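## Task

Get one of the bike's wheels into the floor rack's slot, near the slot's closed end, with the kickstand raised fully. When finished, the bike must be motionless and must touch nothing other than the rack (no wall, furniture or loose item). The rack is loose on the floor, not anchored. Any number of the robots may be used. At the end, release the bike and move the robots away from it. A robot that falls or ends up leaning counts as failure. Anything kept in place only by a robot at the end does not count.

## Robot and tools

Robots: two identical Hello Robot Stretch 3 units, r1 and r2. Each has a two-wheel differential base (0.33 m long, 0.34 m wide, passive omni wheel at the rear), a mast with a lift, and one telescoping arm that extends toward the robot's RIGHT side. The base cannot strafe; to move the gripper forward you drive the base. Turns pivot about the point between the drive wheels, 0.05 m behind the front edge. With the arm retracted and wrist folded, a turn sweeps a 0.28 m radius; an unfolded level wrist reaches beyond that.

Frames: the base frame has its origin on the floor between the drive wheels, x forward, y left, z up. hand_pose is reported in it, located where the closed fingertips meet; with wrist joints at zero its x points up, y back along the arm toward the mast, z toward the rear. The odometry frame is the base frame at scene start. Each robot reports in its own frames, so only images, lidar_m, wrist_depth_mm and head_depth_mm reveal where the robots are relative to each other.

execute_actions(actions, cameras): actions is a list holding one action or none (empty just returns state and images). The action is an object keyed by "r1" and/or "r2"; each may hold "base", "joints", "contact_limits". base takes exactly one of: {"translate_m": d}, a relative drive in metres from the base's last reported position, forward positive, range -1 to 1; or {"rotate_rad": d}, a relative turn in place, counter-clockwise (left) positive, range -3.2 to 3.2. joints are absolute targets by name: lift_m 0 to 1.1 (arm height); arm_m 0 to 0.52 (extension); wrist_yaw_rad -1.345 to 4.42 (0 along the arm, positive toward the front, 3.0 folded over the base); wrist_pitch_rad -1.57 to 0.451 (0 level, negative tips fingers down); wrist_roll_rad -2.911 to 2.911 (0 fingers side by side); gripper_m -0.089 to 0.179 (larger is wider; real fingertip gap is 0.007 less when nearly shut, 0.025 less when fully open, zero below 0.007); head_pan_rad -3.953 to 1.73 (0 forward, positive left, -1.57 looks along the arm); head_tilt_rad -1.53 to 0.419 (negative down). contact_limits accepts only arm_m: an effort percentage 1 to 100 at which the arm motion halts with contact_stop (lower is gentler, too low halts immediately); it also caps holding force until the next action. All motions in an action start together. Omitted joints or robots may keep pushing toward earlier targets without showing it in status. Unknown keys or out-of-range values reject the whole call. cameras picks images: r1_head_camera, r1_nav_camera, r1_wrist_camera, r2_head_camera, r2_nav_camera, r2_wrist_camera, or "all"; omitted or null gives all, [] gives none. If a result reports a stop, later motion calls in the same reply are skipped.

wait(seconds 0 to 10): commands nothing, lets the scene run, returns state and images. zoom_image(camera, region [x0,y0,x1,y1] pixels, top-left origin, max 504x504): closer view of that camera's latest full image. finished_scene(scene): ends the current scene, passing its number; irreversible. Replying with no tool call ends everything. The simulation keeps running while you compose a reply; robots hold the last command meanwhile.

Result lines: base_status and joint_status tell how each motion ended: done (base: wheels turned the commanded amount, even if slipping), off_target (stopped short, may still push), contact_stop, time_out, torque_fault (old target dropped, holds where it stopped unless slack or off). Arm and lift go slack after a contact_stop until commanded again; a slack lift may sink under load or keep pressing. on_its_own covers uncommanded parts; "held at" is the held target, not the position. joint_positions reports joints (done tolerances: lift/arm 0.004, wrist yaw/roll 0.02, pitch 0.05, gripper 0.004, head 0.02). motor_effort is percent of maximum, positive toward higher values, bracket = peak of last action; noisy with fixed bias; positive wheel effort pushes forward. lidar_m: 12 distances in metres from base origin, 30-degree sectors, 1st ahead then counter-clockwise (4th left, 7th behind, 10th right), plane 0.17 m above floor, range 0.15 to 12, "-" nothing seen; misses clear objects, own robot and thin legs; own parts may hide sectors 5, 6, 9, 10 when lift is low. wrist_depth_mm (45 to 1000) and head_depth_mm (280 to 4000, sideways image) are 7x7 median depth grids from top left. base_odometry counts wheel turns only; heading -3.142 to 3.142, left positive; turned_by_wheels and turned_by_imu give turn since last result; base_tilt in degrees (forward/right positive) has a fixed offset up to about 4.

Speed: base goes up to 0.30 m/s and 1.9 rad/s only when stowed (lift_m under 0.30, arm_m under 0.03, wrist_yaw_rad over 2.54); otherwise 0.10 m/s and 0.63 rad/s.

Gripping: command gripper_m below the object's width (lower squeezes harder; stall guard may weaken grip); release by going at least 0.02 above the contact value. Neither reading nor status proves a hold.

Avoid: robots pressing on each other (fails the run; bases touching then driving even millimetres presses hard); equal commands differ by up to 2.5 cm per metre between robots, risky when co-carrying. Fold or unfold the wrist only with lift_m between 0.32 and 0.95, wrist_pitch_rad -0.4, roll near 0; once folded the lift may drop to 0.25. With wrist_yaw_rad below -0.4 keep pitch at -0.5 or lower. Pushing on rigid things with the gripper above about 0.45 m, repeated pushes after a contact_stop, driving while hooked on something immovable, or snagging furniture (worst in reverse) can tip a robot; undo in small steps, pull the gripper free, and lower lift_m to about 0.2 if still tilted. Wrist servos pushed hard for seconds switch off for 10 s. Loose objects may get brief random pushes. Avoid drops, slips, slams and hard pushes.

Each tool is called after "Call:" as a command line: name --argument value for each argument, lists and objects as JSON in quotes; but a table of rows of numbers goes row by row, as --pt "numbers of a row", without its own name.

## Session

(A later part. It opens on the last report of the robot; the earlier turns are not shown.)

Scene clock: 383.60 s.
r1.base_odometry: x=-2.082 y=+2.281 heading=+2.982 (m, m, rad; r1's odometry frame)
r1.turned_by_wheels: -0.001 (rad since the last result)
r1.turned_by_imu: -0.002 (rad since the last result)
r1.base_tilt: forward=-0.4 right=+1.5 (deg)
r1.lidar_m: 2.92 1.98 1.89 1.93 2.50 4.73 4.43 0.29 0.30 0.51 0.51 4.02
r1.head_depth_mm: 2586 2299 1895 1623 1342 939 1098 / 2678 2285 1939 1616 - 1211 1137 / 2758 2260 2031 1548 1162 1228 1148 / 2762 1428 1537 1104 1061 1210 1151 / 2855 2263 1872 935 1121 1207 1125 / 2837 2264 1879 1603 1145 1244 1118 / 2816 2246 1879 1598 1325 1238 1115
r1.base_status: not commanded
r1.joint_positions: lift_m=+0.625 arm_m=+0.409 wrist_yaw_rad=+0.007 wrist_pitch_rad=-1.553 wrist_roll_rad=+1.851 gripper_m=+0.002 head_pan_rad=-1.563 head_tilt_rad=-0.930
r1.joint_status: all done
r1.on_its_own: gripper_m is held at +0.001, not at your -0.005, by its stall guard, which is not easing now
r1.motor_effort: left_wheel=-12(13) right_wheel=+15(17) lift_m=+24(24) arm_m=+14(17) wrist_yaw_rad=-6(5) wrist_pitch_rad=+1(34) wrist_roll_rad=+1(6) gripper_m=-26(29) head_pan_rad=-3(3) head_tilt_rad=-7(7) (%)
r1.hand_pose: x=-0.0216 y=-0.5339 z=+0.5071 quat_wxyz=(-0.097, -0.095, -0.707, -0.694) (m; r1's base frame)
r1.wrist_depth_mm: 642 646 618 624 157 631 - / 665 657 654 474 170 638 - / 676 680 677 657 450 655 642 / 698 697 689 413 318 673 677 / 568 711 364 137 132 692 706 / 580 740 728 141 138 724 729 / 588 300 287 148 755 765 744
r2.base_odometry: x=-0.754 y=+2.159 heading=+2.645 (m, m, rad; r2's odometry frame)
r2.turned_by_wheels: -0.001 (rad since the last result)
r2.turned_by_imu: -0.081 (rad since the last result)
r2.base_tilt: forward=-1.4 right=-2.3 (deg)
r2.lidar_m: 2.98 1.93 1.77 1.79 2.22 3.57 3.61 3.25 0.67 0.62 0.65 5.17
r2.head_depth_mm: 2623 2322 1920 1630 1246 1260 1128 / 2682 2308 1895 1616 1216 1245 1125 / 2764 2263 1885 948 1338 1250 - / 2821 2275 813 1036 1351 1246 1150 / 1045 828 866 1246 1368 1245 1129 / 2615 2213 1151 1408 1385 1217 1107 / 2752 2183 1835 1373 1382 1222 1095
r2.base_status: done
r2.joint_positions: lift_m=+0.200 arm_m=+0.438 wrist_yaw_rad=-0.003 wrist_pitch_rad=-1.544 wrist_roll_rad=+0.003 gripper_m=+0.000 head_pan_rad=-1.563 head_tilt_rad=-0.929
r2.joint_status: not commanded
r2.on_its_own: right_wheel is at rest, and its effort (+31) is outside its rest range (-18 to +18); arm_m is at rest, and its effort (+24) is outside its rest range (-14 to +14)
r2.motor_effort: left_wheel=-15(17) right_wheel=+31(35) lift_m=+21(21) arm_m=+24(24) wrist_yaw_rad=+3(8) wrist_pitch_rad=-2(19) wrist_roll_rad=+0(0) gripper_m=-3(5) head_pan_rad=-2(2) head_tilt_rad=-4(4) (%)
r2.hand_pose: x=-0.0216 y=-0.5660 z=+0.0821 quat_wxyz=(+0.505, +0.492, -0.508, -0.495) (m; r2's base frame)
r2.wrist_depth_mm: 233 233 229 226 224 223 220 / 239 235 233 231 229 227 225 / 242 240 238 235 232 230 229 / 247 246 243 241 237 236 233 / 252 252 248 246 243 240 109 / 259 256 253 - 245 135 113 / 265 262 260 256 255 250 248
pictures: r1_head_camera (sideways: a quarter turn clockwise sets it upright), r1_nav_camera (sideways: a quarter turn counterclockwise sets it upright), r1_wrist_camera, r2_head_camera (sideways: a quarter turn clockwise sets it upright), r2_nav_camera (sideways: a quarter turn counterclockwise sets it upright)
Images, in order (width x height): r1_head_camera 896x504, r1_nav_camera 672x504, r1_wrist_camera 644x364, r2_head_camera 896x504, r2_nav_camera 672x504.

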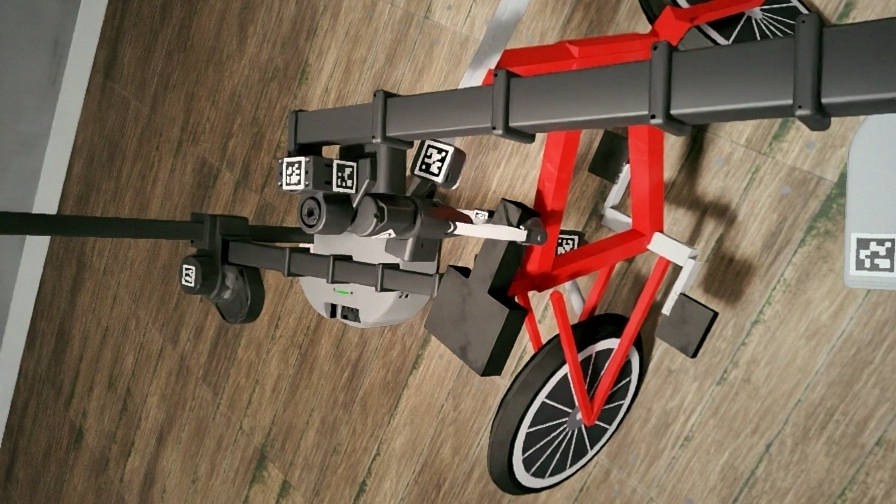

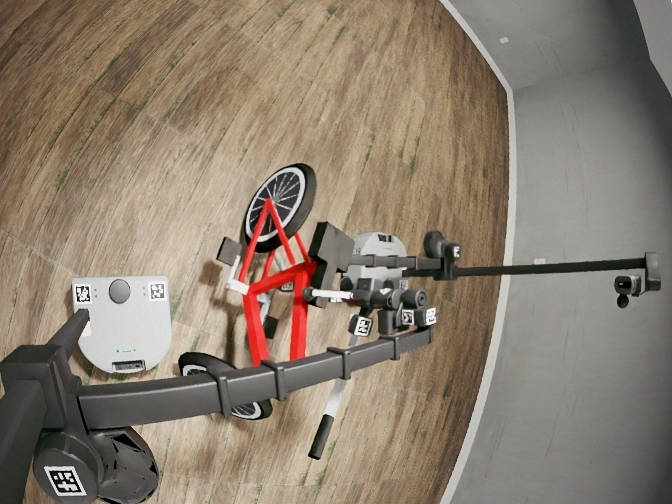

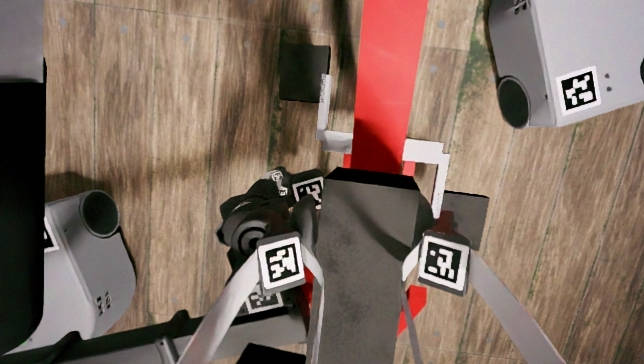

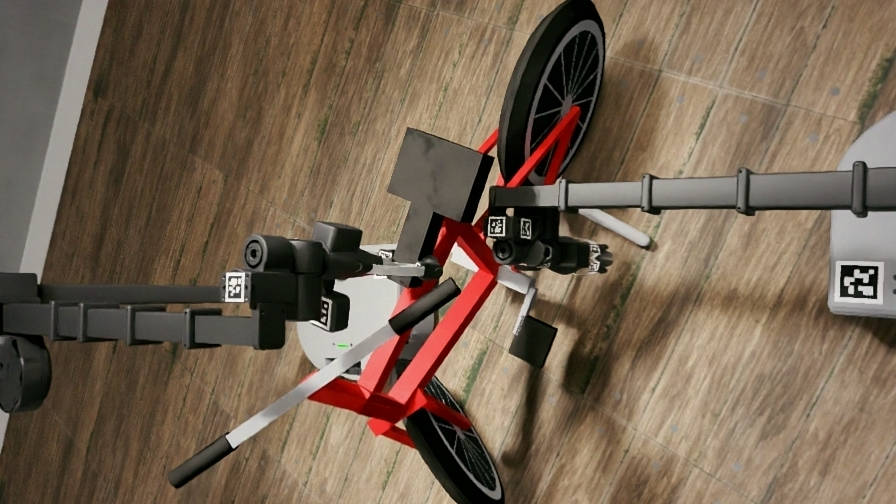

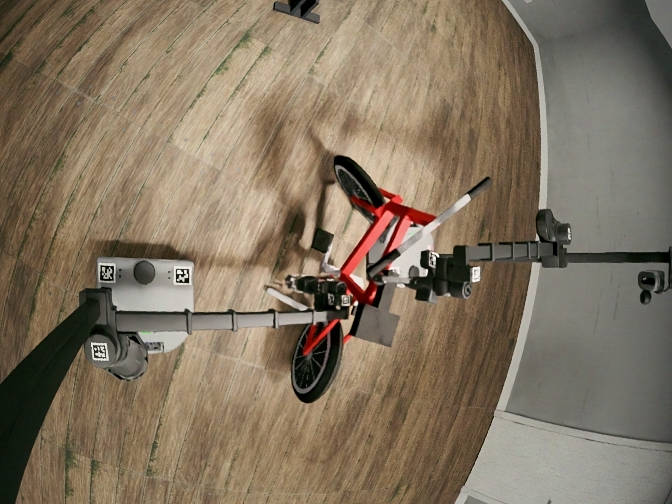

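Call:
execute_actions --actions '[{"r2": {"joints": {"arm_m": 0.20}}}]' --cameras '["r1_wrist_camera", "r2_head_camera", "r1_head_camera", "r2_nav_camera"]'

Scene clock: 393.07 s.
r1.base_odometry: x=-2.082 y=+2.281 heading=+2.983 (m, m, rad; r1's odometry frame)
r1.turned_by_wheels: +0.001 (rad since the last result)
r1.turned_by_imu: +0.001 (rad since the last result)
r1.base_tilt: forward=-0.3 right=+1.5 (deg)
r1.lidar_m: 2.93 1.98 1.89 1.93 2.51 4.70 4.41 0.30 0.28 0.49 0.53 4.00
r1.head_depth_mm: 2580 2278 1891 1620 1367 968 1097 / 2655 2284 1941 1584 - 1209 1124 / 2719 2272 2023 1545 1174 1230 1146 / 2758 1416 1348 960 1109 1205 1146 / 2847 2264 1890 963 1161 1213 1119 / 2813 2254 1879 1594 1164 1247 1121 / 2843 2240 1865 1604 1320 1239 1118
r1.base_status: not commanded
r1.joint_positions: lift_m=+0.625 arm_m=+0.410 wrist_yaw_rad=-0.010 wrist_pitch_rad=-1.493 wrist_roll_rad=+1.874 gripper_m=+0.002 head_pan_rad=-1.563 head_tilt_rad=-0.930
r1.joint_status: not commanded
r1.on_its_own: gripper_m is held at +0.001, not at your -0.005, by its stall guard, which is not easing now; wrist_pitch_rad is at rest, and its effort (-28) is outside its rest range (-20 to +32)
r1.motor_effort: left_wheel=-1(12) right_wheel=+0(15) lift_m=+24(24) arm_m=-1(14) wrist_yaw_rad=+8(7) wrist_pitch_rad=-28(35) wrist_roll_rad=-9(9) gripper_m=-23(27) head_pan_rad=-3(4) head_tilt_rad=-7(6) (%)
r1.hand_pose: x=-0.0214 y=-0.5507 z=+0.5064 quat_wxyz=(-0.114, -0.107, -0.725, -0.671) (m; r1's base frame)
r1.wrist_depth_mm: 665 655 640 605 301 601 - / 688 667 666 479 373 615 - / 712 711 680 663 433 629 625 / 740 730 711 155 467 651 641 / 593 447 740 143 469 668 661 / 318 380 760 148 433 708 698 / 301 338 788 155 747 744 731
r2.base_odometry: x=-0.754 y=+2.159 heading=+2.646 (m, m, rad; r2's odometry frame)
r2.turned_by_wheels: +0.001 (rad since the last result)
r2.turned_by_imu: +0.001 (rad since the last result)
r2.base_tilt: forward=-1.5 right=-2.3 (deg)
r2.lidar_m: 2.96 1.94 1.78 1.79 2.22 3.57 3.60 3.27 0.63 0.62 0.85 5.19
r2.head_depth_mm: 2671 2315 1927 1624 1222 1251 1129 / 2709 2292 1888 1622 1222 1245 1123 / 2732 2267 1888 933 1327 1255 - / 2792 2239 808 1049 1370 1207 1148 / 1051 833 1524 1232 1368 1236 1115 / 2591 2199 1751 1355 1388 1225 1099 / 2691 2151 1842 1486 1366 1220 1099
r2.base_status: not commanded
r2.joint_positions: lift_m=+0.200 arm_m=+0.200 wrist_yaw_rad=-0.001 wrist_pitch_rad=-1.546 wrist_roll_rad=+0.003 gripper_m=+0.000 head_pan_rad=-1.563 head_tilt_rad=-0.929
r2.joint_status: all done
r2.motor_effort: left_wheel=+0(15) right_wheel=+0(31) lift_m=+21(21) arm_m=-6(22) wrist_yaw_rad=+2(4) wrist_pitch_rad=-2(2) wrist_roll_rad=+0(0) gripper_m=-1(2) head_pan_rad=-2(2) head_tilt_rad=-4(4) (%)
r2.hand_pose: x=-0.0216 y=-0.3277 z=+0.0821 quat_wxyz=(+0.505, +0.493, -0.507, -0.495) (m; r2's base frame)
r2.wrist_depth_mm: 234 233 229 226 224 222 220 / 237 236 234 232 229 227 225 / 244 241 238 235 234 230 230 / 250 247 244 240 238 236 234 / 253 250 248 246 244 241 239 / 260 256 254 - 248 246 242 / 264 262 259 257 255 252 248
pictures: r1_head_camera (sideways: a quarter turn clockwise sets it upright), r1_wrist_camera, r2_head_camera (sideways: a quarter turn clockwise sets it upright), r2_nav_camera (sideways: a quarter turn counterclockwise sets it upright)
Images, in order (width x height): r1_head_camera 896x504, r1_wrist_camera 644x364, r2_head_camera 896x504, r2_nav_camera 672x504.

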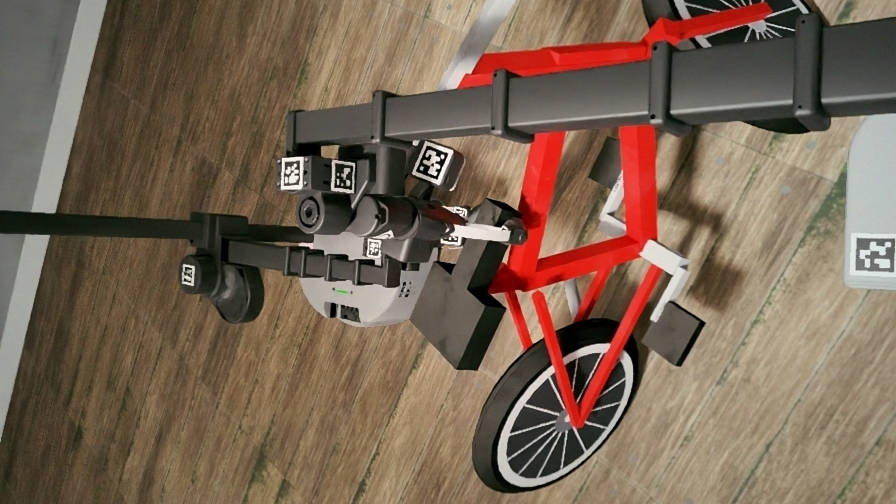

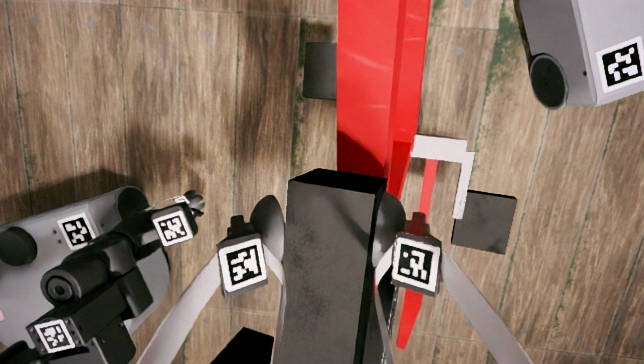

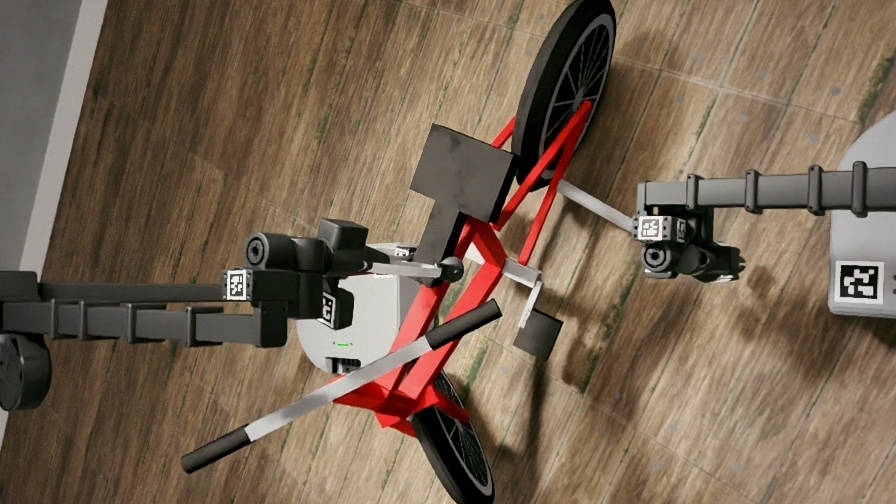

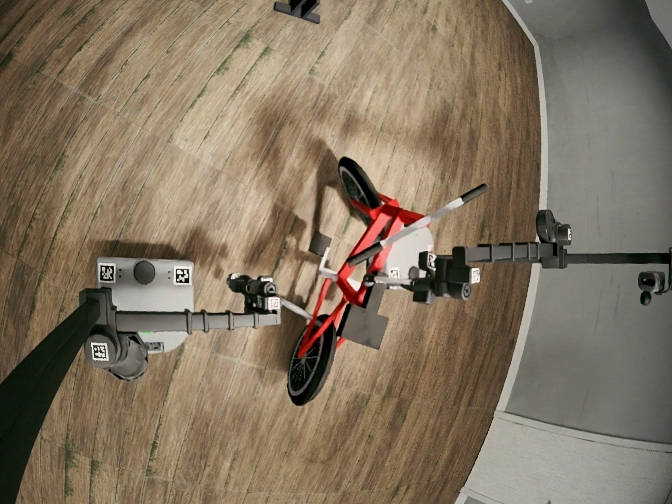

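Call:
execute_actions --actions '[{"r1": {"joints": {"arm_m": 0.435, "gripper_m": 0.10}}}]' --cameras '[]'

Call:
execute_actions --actions '[{"r1": {"joints": {"lift_m": 0.72}}}]' --cameras '[]'

Call:
execute_actions --actions '[{"r1": {"base": {"translate_m": 0.115}, "joints": {"arm_m": 0.505, "wrist_roll_rad": 0.45, "gripper_m": 0.175}}}]' --cameras '["r1_wrist_camera", "r2_head_camera", "r1_head_camera"]'

Scene clock: 428.07 s.
r1.base_odometry: x=-2.082 y=+2.281 heading=+2.983 (m, m, rad; r1's odometry frame)
r1.turned_by_wheels: +0.000 (rad since the last result)
r1.turned_by_imu: +0.000 (rad since the last result)
r1.base_tilt: forward=-0.4 right=+1.4 (deg)
r1.lidar_m: 2.90 1.98 1.90 1.93 2.51 4.71 4.44 0.30 0.28 0.49 0.53 4.01
r1.head_depth_mm: 2582 2275 1899 1621 1365 973 1094 / 2677 2277 1939 - - 1215 1124 / 2765 2266 - 1554 1177 1229 1149 / 2746 1422 1351 978 1092 1209 1141 / 2851 2270 1869 963 1172 1209 1122 / 2843 2266 1879 1603 1159 1247 1117 / 2835 2237 1881 1599 1326 1241 1120
r1.base_status: not commanded
r1.joint_positions: lift_m=+0.625 arm_m=+0.435 wrist_yaw_rad=-0.003 wrist_pitch_rad=-1.550 wrist_roll_rad=+1.862 gripper_m=+0.100 head_pan_rad=-1.563 head_tilt_rad=-0.930
r1.joint_status: all done
r1.motor_effort: left_wheel=-2(3) right_wheel=+1(4) lift_m=+24(23) arm_m=+4(7) wrist_yaw_rad=+2(7) wrist_pitch_rad=+0(28) wrist_roll_rad=-4(9) gripper_m=+1(82) head_pan_rad=-3(4) head_tilt_rad=-6(6) (%)
r1.hand_pose: x=-0.0214 y=-0.5606 z=+0.5071 quat_wxyz=(-0.104, -0.103, -0.707, -0.692) (m; r1's base frame)
r1.wrist_depth_mm: 643 642 633 615 165 621 - / 655 651 659 483 361 641 - / 685 687 664 659 448 662 654 / 696 703 708 158 450 666 666 / 560 429 719 148 481 689 690 / 304 366 753 151 508 722 715 / 284 764 762 157 759 753 741
r2.base_odometry: x=-0.754 y=+2.159 heading=+2.646 (m, m, rad; r2's odometry frame)
r2.turned_by_wheels: +0.000 (rad since the last result)
r2.turned_by_imu: -0.001 (rad since the last result)
r2.base_tilt: forward=-1.5 right=-2.3 (deg)
r2.lidar_m: 2.96 1.93 1.78 1.79 2.23 3.57 3.62 3.29 0.63 0.62 0.85 5.19
r2.head_depth_mm: 2655 2291 1901 1622 1210 1260 1136 / 2661 2295 1896 1594 1225 1245 1119 / 2795 2264 1902 935 1331 1253 - / 2785 2221 789 1020 1372 1195 1146 / 1057 822 825 1215 1355 1227 1119 / 2613 2199 1749 1339 1381 1223 1094 / 2766 2156 1827 1478 1379 1223 1099
r2.base_status: not commanded
r2.joint_positions: lift_m=+0.200 arm_m=+0.200 wrist_yaw_rad=-0.001 wrist_pitch_rad=-1.546 wrist_roll_rad=+0.003 gripper_m=+0.000 head_pan_rad=-1.563 head_tilt_rad=-0.929
r2.joint_status: not commanded
r2.motor_effort: left_wheel=+0(0) right_wheel=+0(0) lift_m=+21(21) arm_m=-6(6) wrist_yaw_rad=+2(1) wrist_pitch_rad=-2(2) wrist_roll_rad=+0(0) gripper_m=-2(2) head_pan_rad=-3(3) head_tilt_rad=-4(4) (%)
r2.hand_pose: x=-0.0216 y=-0.3277 z=+0.0821 quat_wxyz=(+0.505, +0.493, -0.507, -0.495) (m; r2's base frame)
r2.wrist_depth_mm: 234 232 229 227 225 222 221 / 238 236 234 232 229 228 225 / 244 242 239 237 233 232 229 / 250 245 243 241 239 235 234 / 253 252 249 245 243 241 238 / 260 257 255 - 247 246 244 / 266 263 260 257 255 250 249
pictures: none
No camera images: the call's "cameras" was empty. Leave "cameras" out to get every camera's image.

Scene clock: 429.77 s.
r1.base_odometry: x=-2.082 y=+2.281 heading=+2.983 (m, m, rad; r1's odometry frame)
r1.turned_by_wheels: +0.000 (rad since the last result)
r1.turned_by_imu: +0.000 (rad since the last result)
r1.base_tilt: forward=-0.4 right=+1.4 (deg)
r1.lidar_m: 2.91 1.98 1.89 1.93 2.51 4.71 4.43 0.30 0.28 0.49 0.53 4.00
r1.head_depth_mm: 2586 2293 1907 1617 - - - / 2666 2351 - 1544 1366 1208 1083 / 2758 2421 - 1582 1182 1233 1148 / 2752 1417 1292 1095 1091 1206 1142 / 2844 2269 1884 966 1174 1208 1121 / 2814 2257 1865 1602 1166 1248 1117 / 2842 2258 1881 1599 1328 1243 1118
r1.base_status: not commanded
r1.joint_positions: lift_m=+0.719 arm_m=+0.435 wrist_yaw_rad=-0.003 wrist_pitch_rad=-1.549 wrist_roll_rad=+1.862 gripper_m=+0.100 head_pan_rad=-1.563 head_tilt_rad=-0.930
r1.joint_status: all done
r1.motor_effort: left_wheel=-2(1) right_wheel=+2(2) lift_m=+41(43) arm_m=+4(4) wrist_yaw_rad=+1(3) wrist_pitch_rad=+0(1) wrist_roll_rad=-3(3) gripper_m=+1(0) head_pan_rad=-3(4) head_tilt_rad=-6(6) (%)
r1.hand_pose: x=-0.0214 y=-0.5608 z=+0.6012 quat_wxyz=(-0.104, -0.103, -0.707, -0.692) (m; r1's base frame)
r1.wrist_depth_mm: 733 139 733 705 700 704 - / 758 152 749 574 718 734 - / 784 175 775 762 744 752 755 / 821 532 797 240 766 781 756 / 647 452 820 251 794 816 785 / 679 387 866 258 823 836 815 / 403 907 900 262 856 855 882
r2.base_odometry: x=-0.754 y=+2.159 heading=+2.646 (m, m, rad; r2's odometry frame)
r2.turned_by_wheels: +0.000 (rad since the last result)
r2.turned_by_imu: +0.000 (rad since the last result)
r2.base_tilt: forward=-1.4 right=-2.3 (deg)
r2.lidar_m: 2.97 1.93 1.77 1.79 2.23 3.57 3.59 3.26 0.63 0.62 0.85 5.20
r2.head_depth_mm: 2677 2324 1914 1626 1216 1263 1126 / 2686 2305 1898 1618 1224 1256 1121 / 2760 2282 1891 936 1334 1243 - / 2852 651 768 1058 1366 1201 1146 / 801 648 1549 1221 1371 1242 1123 / 2749 2186 1750 1337 1374 1227 1106 / 2741 2183 1838 1477 1379 1219 1097
r2.base_status: not commanded
r2.joint_positions: lift_m=+0.200 arm_m=+0.200 wrist_yaw_rad=-0.001 wrist_pitch_rad=-1.546 wrist_roll_rad=+0.003 gripper_m=+0.000 head_pan_rad=-1.563 head_tilt_rad=-0.929
r2.joint_status: not commanded
r2.motor_effort: left_wheel=+0(0) right_wheel=+1(0) lift_m=+21(21) arm_m=-6(6) wrist_yaw_rad=+1(1) wrist_pitch_rad=-2(2) wrist_roll_rad=+0(0) gripper_m=-2(1) head_pan_rad=-2(3) head_tilt_rad=-4(4) (%)
r2.hand_pose: x=-0.0216 y=-0.3277 z=+0.0821 quat_wxyz=(+0.505, +0.493, -0.507, -0.495) (m; r2's base frame)
r2.wrist_depth_mm: 234 232 231 226 225 223 221 / 238 237 234 232 228 225 224 / 242 241 239 236 234 230 229 / 249 246 244 241 239 238 234 / 254 251 249 245 244 242 237 / 259 256 254 - 249 245 243 / 264 262 260 258 256 250 248
pictures: none
No camera images: the call's "cameras" was empty. Leave "cameras" out to get every camera's image.

Scene clock: 432.27 s.
r1.base_odometry: x=-2.196 y=+2.299 heading=+2.983 (m, m, rad; r1's odometry frame)
r1.turned_by_wheels: +0.000 (rad since the last result)
r1.turned_by_imu: +0.000 (rad since the last result)
r1.base_tilt: forward=-0.4 right=+1.4 (deg)
r1.lidar_m: 2.84 1.94 1.84 1.89 2.44 4.81 4.49 0.37 0.51 0.51 0.57 3.93
r1.head_depth_mm: 2635 2275 1893 1587 - - - / 2707 2362 - 1616 1196 1232 1121 / 2657 - 1594 967 1083 1213 1143 / 2861 2264 1763 974 1186 1216 1147 / 2841 2254 1867 1606 1153 1247 1117 / 2822 2260 1895 1608 1275 1244 1116 / 2800 2258 1877 1601 1403 1242 1118
r1.base_status: done
r1.joint_positions: lift_m=+0.719 arm_m=+0.505 wrist_yaw_rad=-0.002 wrist_pitch_rad=-1.549 wrist_roll_rad=+0.456 gripper_m=+0.175 head_pan_rad=-1.563 head_tilt_rad=-0.930
r1.joint_status: all done
r1.motor_effort: left_wheel=-1(3) right_wheel=+1(4) lift_m=+42(42) arm_m=+4(4) wrist_yaw_rad=+1(2) wrist_pitch_rad=-1(0) wrist_roll_rad=-3(4) gripper_m=+1(84) head_pan_rad=-3(3) head_tilt_rad=-5(5) (%)
r1.hand_pose: x=-0.0216 y=-0.6310 z=+0.6012 quat_wxyz=(+0.377, +0.369, -0.607, -0.594) (m; r1's base frame)
r1.wrist_depth_mm: 720 718 731 724 717 716 693 / 746 750 746 736 738 732 724 / 782 760 778 734 744 753 731 / 803 783 781 243 243 757 422 / 838 833 442 240 240 237 478 / 895 875 835 239 819 825 812 / 904 901 880 900 872 - 855
r2.base_odometry: x=-0.754 y=+2.159 heading=+2.646 (m, m, rad; r2's odometry frame)
r2.turned_by_wheels: +0.000 (rad since the last result)
r2.turned_by_imu: +0.000 (rad since the last result)
r2.base_tilt: forward=-1.5 right=-2.3 (deg)
r2.lidar_m: 2.96 1.93 1.78 1.79 2.23 3.56 3.61 3.27 0.63 0.62 0.85 5.18
r2.head_depth_mm: 2623 2317 1929 1636 1209 1261 1127 / 2725 2294 1757 1563 1225 1240 1123 / 2784 644 677 921 1335 1249 - / 877 2102 1599 1060 1370 1202 1145 / 2821 2239 1803 1230 1372 1240 1128 / 2787 2207 1784 1349 1392 1229 1103 / 2783 2189 1836 1478 1369 1218 1096
r2.base_status: not commanded
r2.joint_positions: lift_m=+0.200 arm_m=+0.200 wrist_yaw_rad=-0.001 wrist_pitch_rad=-1.546 wrist_roll_rad=+0.003 gripper_m=+0.000 head_pan_rad=-1.563 head_tilt_rad=-0.929
r2.joint_status: not commanded
r2.motor_effort: left_wheel=+0(0) right_wheel=+1(0) lift_m=+21(21) arm_m=-6(6) wrist_yaw_rad=+1(2) wrist_pitch_rad=-2(2) wrist_roll_rad=+0(0) gripper_m=-2(1) head_pan_rad=-1(2) head_tilt_rad=-4(4) (%)
r2.hand_pose: x=-0.0216 y=-0.3277 z=+0.0821 quat_wxyz=(+0.505, +0.493, -0.507, -0.495) (m; r2's base frame)
r2.wrist_depth_mm: 233 231 229 227 226 222 220 / 238 235 234 231 228 227 225 / 244 241 238 236 236 232 228 / 248 246 243 241 238 236 234 / 255 252 248 246 244 241 239 / 260 257 253 - 249 247 244 / 265 262 258 257 256 252 249
pictures: r1_head_camera (sideways: a quarter turn clockwise sets it upright), r1_wrist_camera, r2_head_camera (sideways: a quarter turn clockwise sets it upright)
Images, in order (width x height): r1_head_camera 896x504, r1_wrist_camera 644x364, r2_head_camera 896x504.

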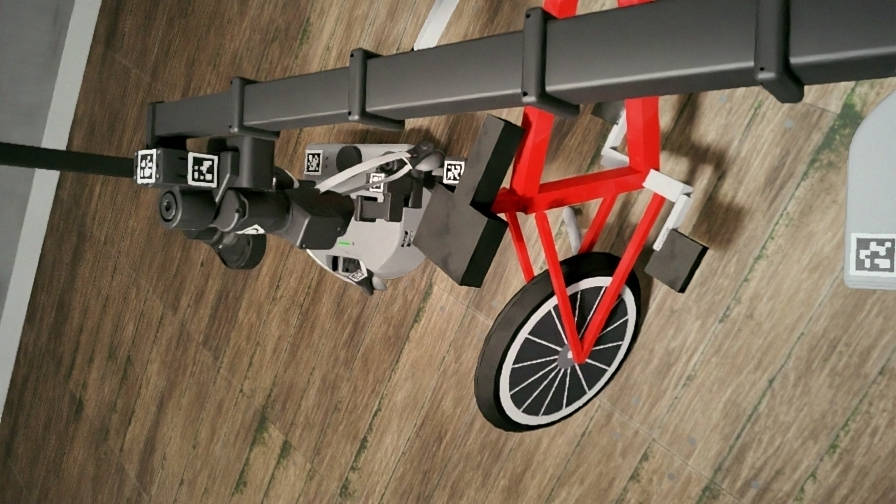

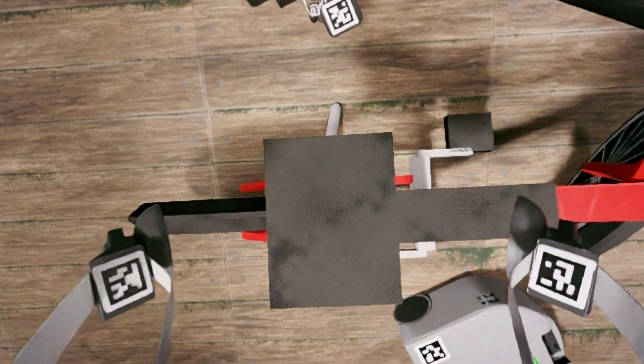

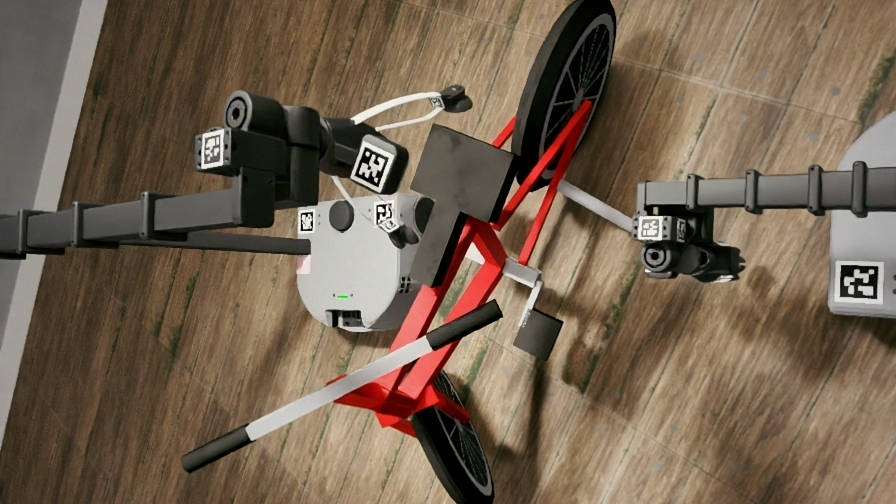

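Call:
execute_actions --actions '[{"r1": {"base": {"translate_m": -0.02}, "joints": {"arm_m": 0.52, "lift_m": 0.65}}}]' --cameras '["r1_wrist_camera", "r2_head_camera"]'

Scene clock: 461.67 s.
r1.base_odometry: x=-2.176 y=+2.296 heading=+2.983 (m, m, rad; r1's odometry frame)
r1.turned_by_wheels: +0.000 (rad since the last result)
r1.turned_by_imu: -0.001 (rad since the last result)
r1.base_tilt: forward=-0.4 right=+1.5 (deg)
r1.lidar_m: 2.85 1.95 1.85 1.89 2.45 4.80 4.51 0.35 0.51 0.51 0.56 3.93
r1.head_depth_mm: 2629 2276 1903 1558 1379 943 - / 2681 2349 1914 - - 1232 1128 / 2683 2333 1592 1159 1068 1233 1146 / 2840 2265 1841 963 1251 1208 1143 / 2884 2285 1892 1606 1139 1248 1120 / 2837 2276 1868 1609 1256 1238 1117 / 2822 2241 1867 1607 1400 1241 1117
r1.base_status: done
r1.joint_positions: lift_m=+0.651 arm_m=+0.520 wrist_yaw_rad=-0.002 wrist_pitch_rad=-1.549 wrist_roll_rad=+0.456 gripper_m=+0.175 head_pan_rad=-1.563 head_tilt_rad=-0.930
r1.joint_status: all done
r1.motor_effort: left_wheel=-1(6) right_wheel=+1(5) lift_m=+9(39) arm_m=+4(6) wrist_yaw_rad=+1(1) wrist_pitch_rad=+0(1) wrist_roll_rad=-3(3) gripper_m=-1(0) head_pan_rad=-3(4) head_tilt_rad=-5(6) (%)
r1.hand_pose: x=-0.0216 y=-0.6460 z=+0.5328 quat_wxyz=(+0.377, +0.369, -0.607, -0.594) (m; r1's base frame)
r1.wrist_depth_mm: 668 669 653 649 652 641 629 / 689 673 664 669 665 653 638 / 717 713 702 700 684 674 682 / 731 719 709 183 694 705 683 / 756 754 183 180 264 439 354 / 790 800 181 179 177 176 218 / 820 810 180 178 176 - 790
r2.base_odometry: x=-0.754 y=+2.159 heading=+2.646 (m, m, rad; r2's odometry frame)
r2.turned_by_wheels: +0.000 (rad since the last result)
r2.turned_by_imu: -0.001 (rad since the last result)
r2.base_tilt: forward=-1.4 right=-2.2 (deg)
r2.lidar_m: 2.98 1.94 1.77 1.79 2.22 3.56 3.61 3.27 0.63 0.62 0.85 5.18
r2.head_depth_mm: 2649 2311 1900 1626 1219 1262 1126 / 2616 2274 1892 1620 1224 1246 1122 / 2776 2280 657 899 1328 1256 - / 998 793 1516 1174 1375 1206 1148 / 2635 2245 1809 1227 1362 1236 1128 / 2771 2225 1782 1347 1381 1233 1101 / 2775 2189 1831 1470 1374 1225 1095
r2.base_status: not commanded
r2.joint_positions: lift_m=+0.200 arm_m=+0.200 wrist_yaw_rad=-0.001 wrist_pitch_rad=-1.546 wrist_roll_rad=+0.003 gripper_m=+0.000 head_pan_rad=-1.563 head_tilt_rad=-0.929
r2.joint_status: not commanded
r2.motor_effort: left_wheel=+0(0) right_wheel=+0(0) lift_m=+21(21) arm_m=-6(5) wrist_yaw_rad=+1(2) wrist_pitch_rad=-2(2) wrist_roll_rad=+0(0) gripper_m=-2(2) head_pan_rad=-2(3) head_tilt_rad=-4(4) (%)
r2.hand_pose: x=-0.0216 y=-0.3277 z=+0.0821 quat_wxyz=(+0.505, +0.493, -0.507, -0.495) (m; r2's base frame)
r2.wrist_depth_mm: 234 232 230 227 225 223 220 / 238 235 234 232 229 227 226 / 244 243 239 236 234 232 229 / 249 245 243 242 238 236 232 / 254 251 248 245 244 241 238 / 259 257 254 - 248 247 242 / 264 262 259 258 255 252 249
pictures: r1_wrist_camera, r2_head_camera (sideways: a quarter turn clockwise sets it upright)
Images, in order (width x height): r1_wrist_camera 644x364, r2_head_camera 896x504.

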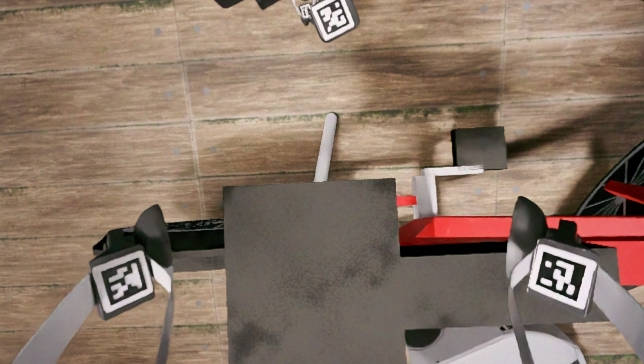

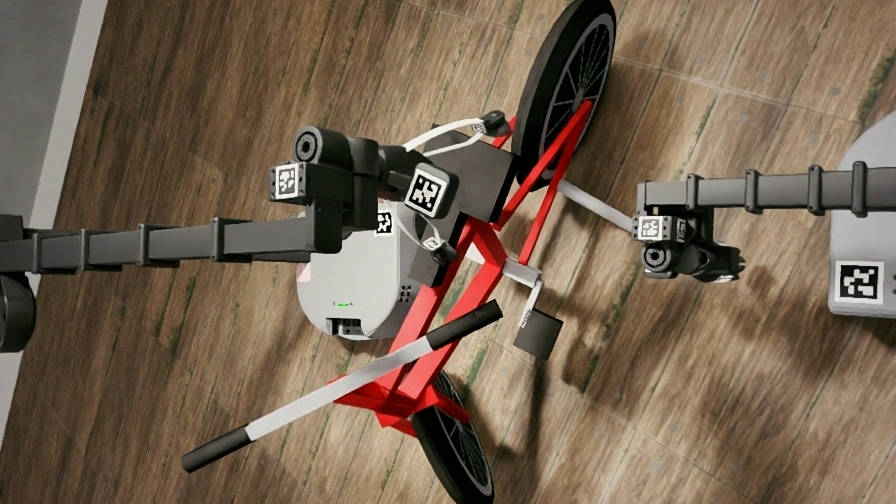

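Call:
execute_actions --actions '[{"r1": {"joints": {"arm_m": 0.508, "lift_m": 0.59}}}]' --cameras '["r1_wrist_camera", "r2_head_camera", "r1_head_camera"]'

Scene clock: 470.80 s.
r1.base_odometry: x=-2.176 y=+2.296 heading=+2.983 (m, m, rad; r1's odometry frame)
r1.turned_by_wheels: +0.000 (rad since the last result)
r1.turned_by_imu: +0.000 (rad since the last result)
r1.base_tilt: forward=-0.4 right=+1.4 (deg)
r1.lidar_m: 2.85 1.95 1.85 1.89 2.46 4.79 4.48 0.35 0.51 0.51 0.56 3.93
r1.head_depth_mm: 2618 2296 1898 1551 1367 946 1034 / 2680 2278 1915 1593 - - - / 2653 2210 - 1169 1074 1231 1148 / 2847 2273 1680 941 1251 1209 1145 / 2863 2255 1871 1603 1139 1245 1122 / 2846 2253 1874 1603 1261 1246 1117 / 2840 2253 1867 1599 1399 1241 1115
r1.base_status: not commanded
r1.joint_positions: lift_m=+0.591 arm_m=+0.508 wrist_yaw_rad=+0.003 wrist_pitch_rad=-1.537 wrist_roll_rad=+0.443 gripper_m=+0.175 head_pan_rad=-1.563 head_tilt_rad=-0.930
r1.joint_status: all done
r1.motor_effort: left_wheel=+0(2) right_wheel=+0(4) lift_m=+7(8) arm_m=-4(7) wrist_yaw_rad=-2(9) wrist_pitch_rad=-6(18) wrist_roll_rad=+3(8) gripper_m=-1(1) head_pan_rad=-3(3) head_tilt_rad=-6(7) (%)
r1.hand_pose: x=-0.0217 y=-0.6377 z=+0.4727 quat_wxyz=(+0.385, +0.373, -0.607, -0.587) (m; r1's base frame)
r1.wrist_depth_mm: 617 605 599 603 590 586 572 / 625 626 617 617 609 603 596 / 644 643 640 626 619 608 602 / 691 671 650 652 639 636 636 / 680 124 122 121 121 416 509 / 714 123 121 120 119 139 176 / 756 737 120 119 117 116 115
r2.base_odometry: x=-0.754 y=+2.159 heading=+2.646 (m, m, rad; r2's odometry frame)
r2.turned_by_wheels: +0.000 (rad since the last result)
r2.turned_by_imu: -0.001 (rad since the last result)
r2.base_tilt: forward=-1.4 right=-2.2 (deg)
r2.lidar_m: 2.96 1.93 1.77 1.79 2.23 3.56 3.60 3.25 0.63 0.62 0.85 5.16
r2.head_depth_mm: 2629 2317 1934 1633 1215 1255 1120 / 2679 2321 1894 1607 1220 1250 1119 / 2779 2294 694 839 1326 1252 - / 1099 921 1524 1176 1362 1213 1140 / 2529 2234 1807 1227 1369 1236 1114 / 2812 2222 1769 1357 1374 1222 1100 / 2721 2234 1836 1477 1378 1213 1097
r2.base_status: not commanded
r2.joint_positions: lift_m=+0.200 arm_m=+0.200 wrist_yaw_rad=-0.001 wrist_pitch_rad=-1.546 wrist_roll_rad=+0.003 gripper_m=+0.000 head_pan_rad=-1.563 head_tilt_rad=-0.929
r2.joint_status: not commanded
r2.motor_effort: left_wheel=+0(0) right_wheel=+1(0) lift_m=+21(21) arm_m=-5(6) wrist_yaw_rad=+2(1) wrist_pitch_rad=-2(2) wrist_roll_rad=+0(0) gripper_m=-3(3) head_pan_rad=-3(2) head_tilt_rad=-4(4) (%)
r2.hand_pose: x=-0.0216 y=-0.3277 z=+0.0821 quat_wxyz=(+0.505, +0.493, -0.507, -0.495) (m; r2's base frame)
r2.wrist_depth_mm: 234 231 229 227 226 223 221 / 237 237 234 231 229 227 225 / 243 242 238 236 234 231 229 / 247 246 244 241 238 236 233 / 255 251 248 245 244 239 240 / 260 257 253 - 248 246 242 / 266 263 260 257 256 252 248
pictures: r1_head_camera (sideways: a quarter turn clockwise sets it upright), r1_wrist_camera, r2_head_camera (sideways: a quarter turn clockwise sets it upright)
Images, in order (width x height): r1_head_camera 896x504, r1_wrist_camera 644x364, r2_head_camera 896x504.

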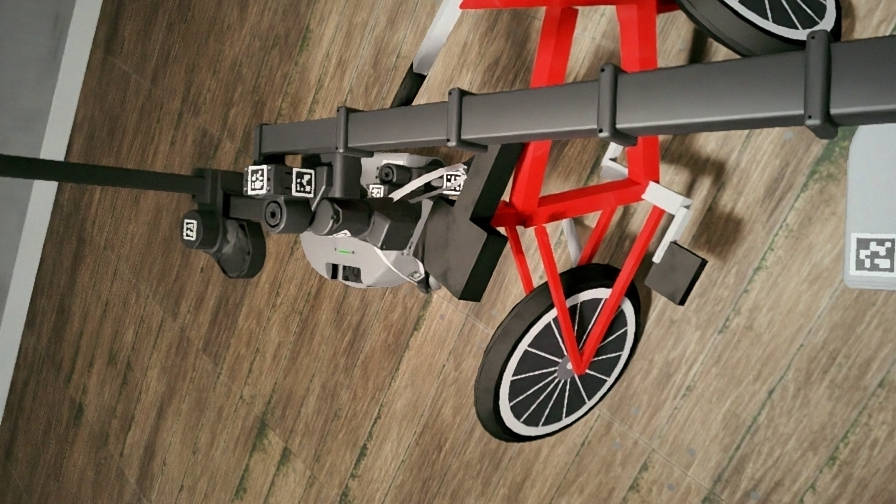

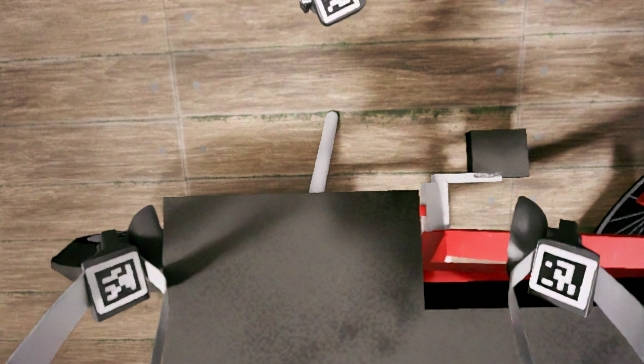

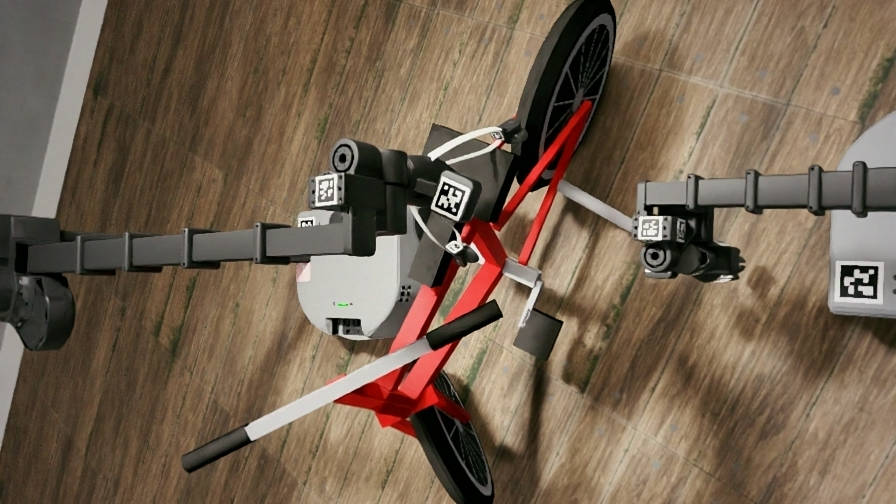

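Call:
execute_actions --actions '[{"r1": {"base": {"translate_m": 0.015}, "joints": {"gripper_m": 0.065}}}]' --cameras '["r1_wrist_camera", "r2_head_camera", "r1_head_camera"]'

Scene clock: 488.73 s.
r1.base_odometry: x=-2.191 y=+2.298 heading=+2.983 (m, m, rad; r1's odometry frame)
r1.turned_by_wheels: +0.000 (rad since the last result)
r1.turned_by_imu: -0.001 (rad since the last result)
r1.base_tilt: forward=-0.4 right=+1.4 (deg)
r1.lidar_m: 2.83 1.93 1.85 1.88 2.45 4.82 4.50 0.36 0.51 0.51 0.57 3.91
r1.head_depth_mm: 2629 2276 1890 1590 1365 1092 1017 / 2684 2291 1911 1568 - - - / 2647 1440 - 1158 1068 1212 1148 / 2894 2264 1652 937 1180 1209 1144 / 2859 2267 1878 1603 1155 1247 1118 / 2839 2255 1880 1612 1270 1243 1116 / 2835 2263 1860 1604 1403 1243 1119
r1.base_status: done
r1.joint_positions: lift_m=+0.591 arm_m=+0.508 wrist_yaw_rad=+0.004 wrist_pitch_rad=-1.510 wrist_roll_rad=+0.443 gripper_m=+0.066 head_pan_rad=-1.563 head_tilt_rad=-0.930
r1.joint_status: all done
r1.motor_effort: left_wheel=-2(5) right_wheel=+2(4) lift_m=+7(7) arm_m=-4(4) wrist_yaw_rad=-3(4) wrist_pitch_rad=-19(20) wrist_roll_rad=+3(3) gripper_m=-28(99) head_pan_rad=-3(3) head_tilt_rad=-8(6) (%)
r1.hand_pose: x=-0.0217 y=-0.6446 z=+0.4724 quat_wxyz=(+0.391, +0.368, -0.614, -0.579) (m; r1's base frame)
r1.wrist_depth_mm: 622 625 614 603 599 590 582 / 643 636 628 608 612 601 596 / 665 656 639 635 619 624 612 / 673 668 660 640 634 623 630 / 696 691 125 123 122 643 594 / 717 328 123 121 119 118 145 / 746 729 121 120 118 116 114
r2.base_odometry: x=-0.754 y=+2.159 heading=+2.646 (m, m, rad; r2's odometry frame)
r2.turned_by_wheels: +0.000 (rad since the last result)
r2.turned_by_imu: -0.001 (rad since the last result)
r2.base_tilt: forward=-1.4 right=-2.3 (deg)
r2.lidar_m: 2.97 1.93 1.77 1.79 2.23 3.58 3.61 3.27 0.63 0.62 0.85 5.18
r2.head_depth_mm: 2617 2270 1936 1633 1215 1258 1124 / 2697 2288 1918 1577 1226 1252 1131 / 2755 2276 1601 802 1341 1249 - / 1101 1465 1533 1181 1374 1195 1146 / 2526 2267 1803 1224 1361 1235 1122 / 2835 2232 1799 1342 1384 1225 1103 / 2774 2175 1835 1479 1368 1218 1095
r2.base_status: not commanded
r2.joint_positions: lift_m=+0.200 arm_m=+0.200 wrist_yaw_rad=-0.001 wrist_pitch_rad=-1.546 wrist_roll_rad=+0.003 gripper_m=+0.000 head_pan_rad=-1.563 head_tilt_rad=-0.929
r2.joint_status: not commanded
r2.motor_effort: left_wheel=+0(0) right_wheel=+0(1) lift_m=+21(21) arm_m=-6(6) wrist_yaw_rad=+2(1) wrist_pitch_rad=-2(2) wrist_roll_rad=+0(0) gripper_m=-2(2) head_pan_rad=-2(2) head_tilt_rad=-4(4) (%)
r2.hand_pose: x=-0.0216 y=-0.3277 z=+0.0821 quat_wxyz=(+0.505, +0.493, -0.507, -0.495) (m; r2's base frame)
r2.wrist_depth_mm: 235 232 230 226 224 222 221 / 238 237 233 232 229 227 225 / 243 241 238 235 234 230 229 / 249 246 244 239 238 236 233 / 254 251 248 246 244 241 239 / 260 258 256 - 247 247 243 / 265 262 262 259 255 251 248
pictures: r1_head_camera (sideways: a quarter turn clockwise sets it upright), r1_wrist_camera, r2_head_camera (sideways: a quarter turn clockwise sets it upright)
Images, in order (width x height): r1_head_camera 896x504, r1_wrist_camera 644x364, r2_head_camera 896x504.

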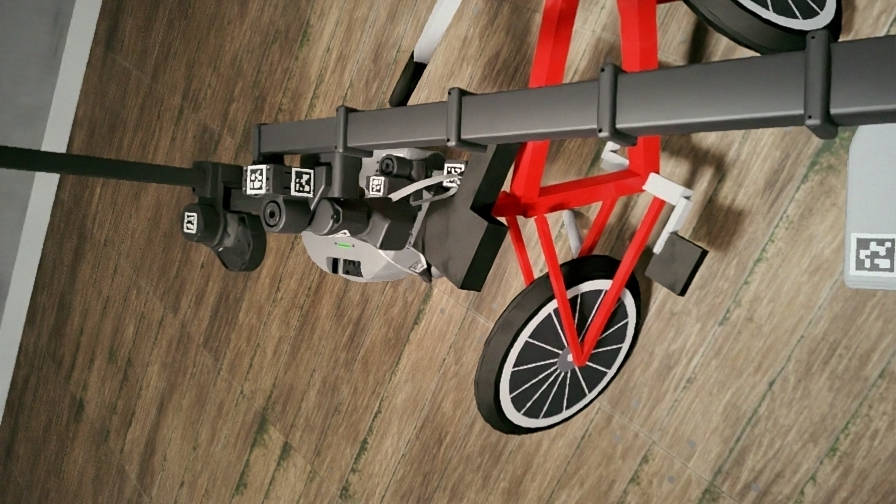

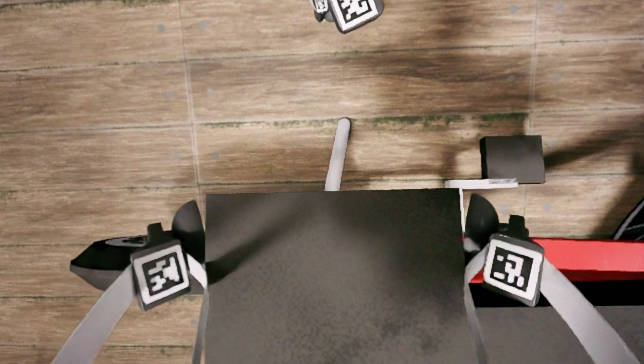

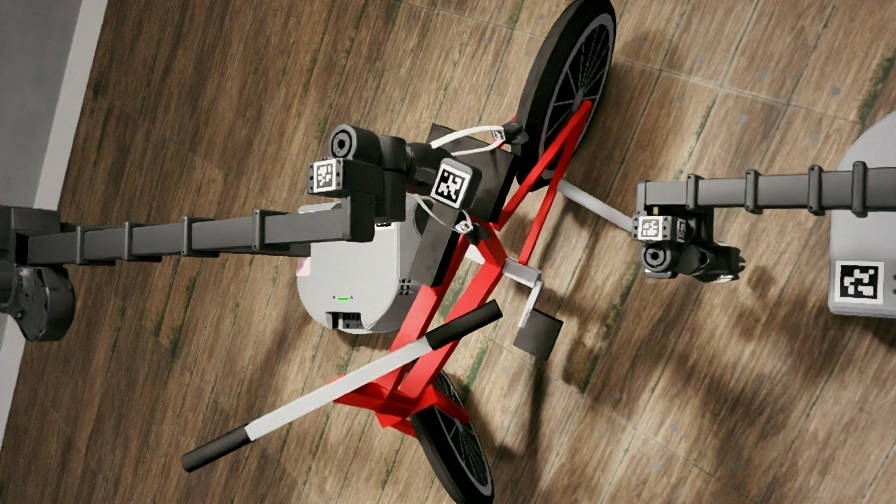

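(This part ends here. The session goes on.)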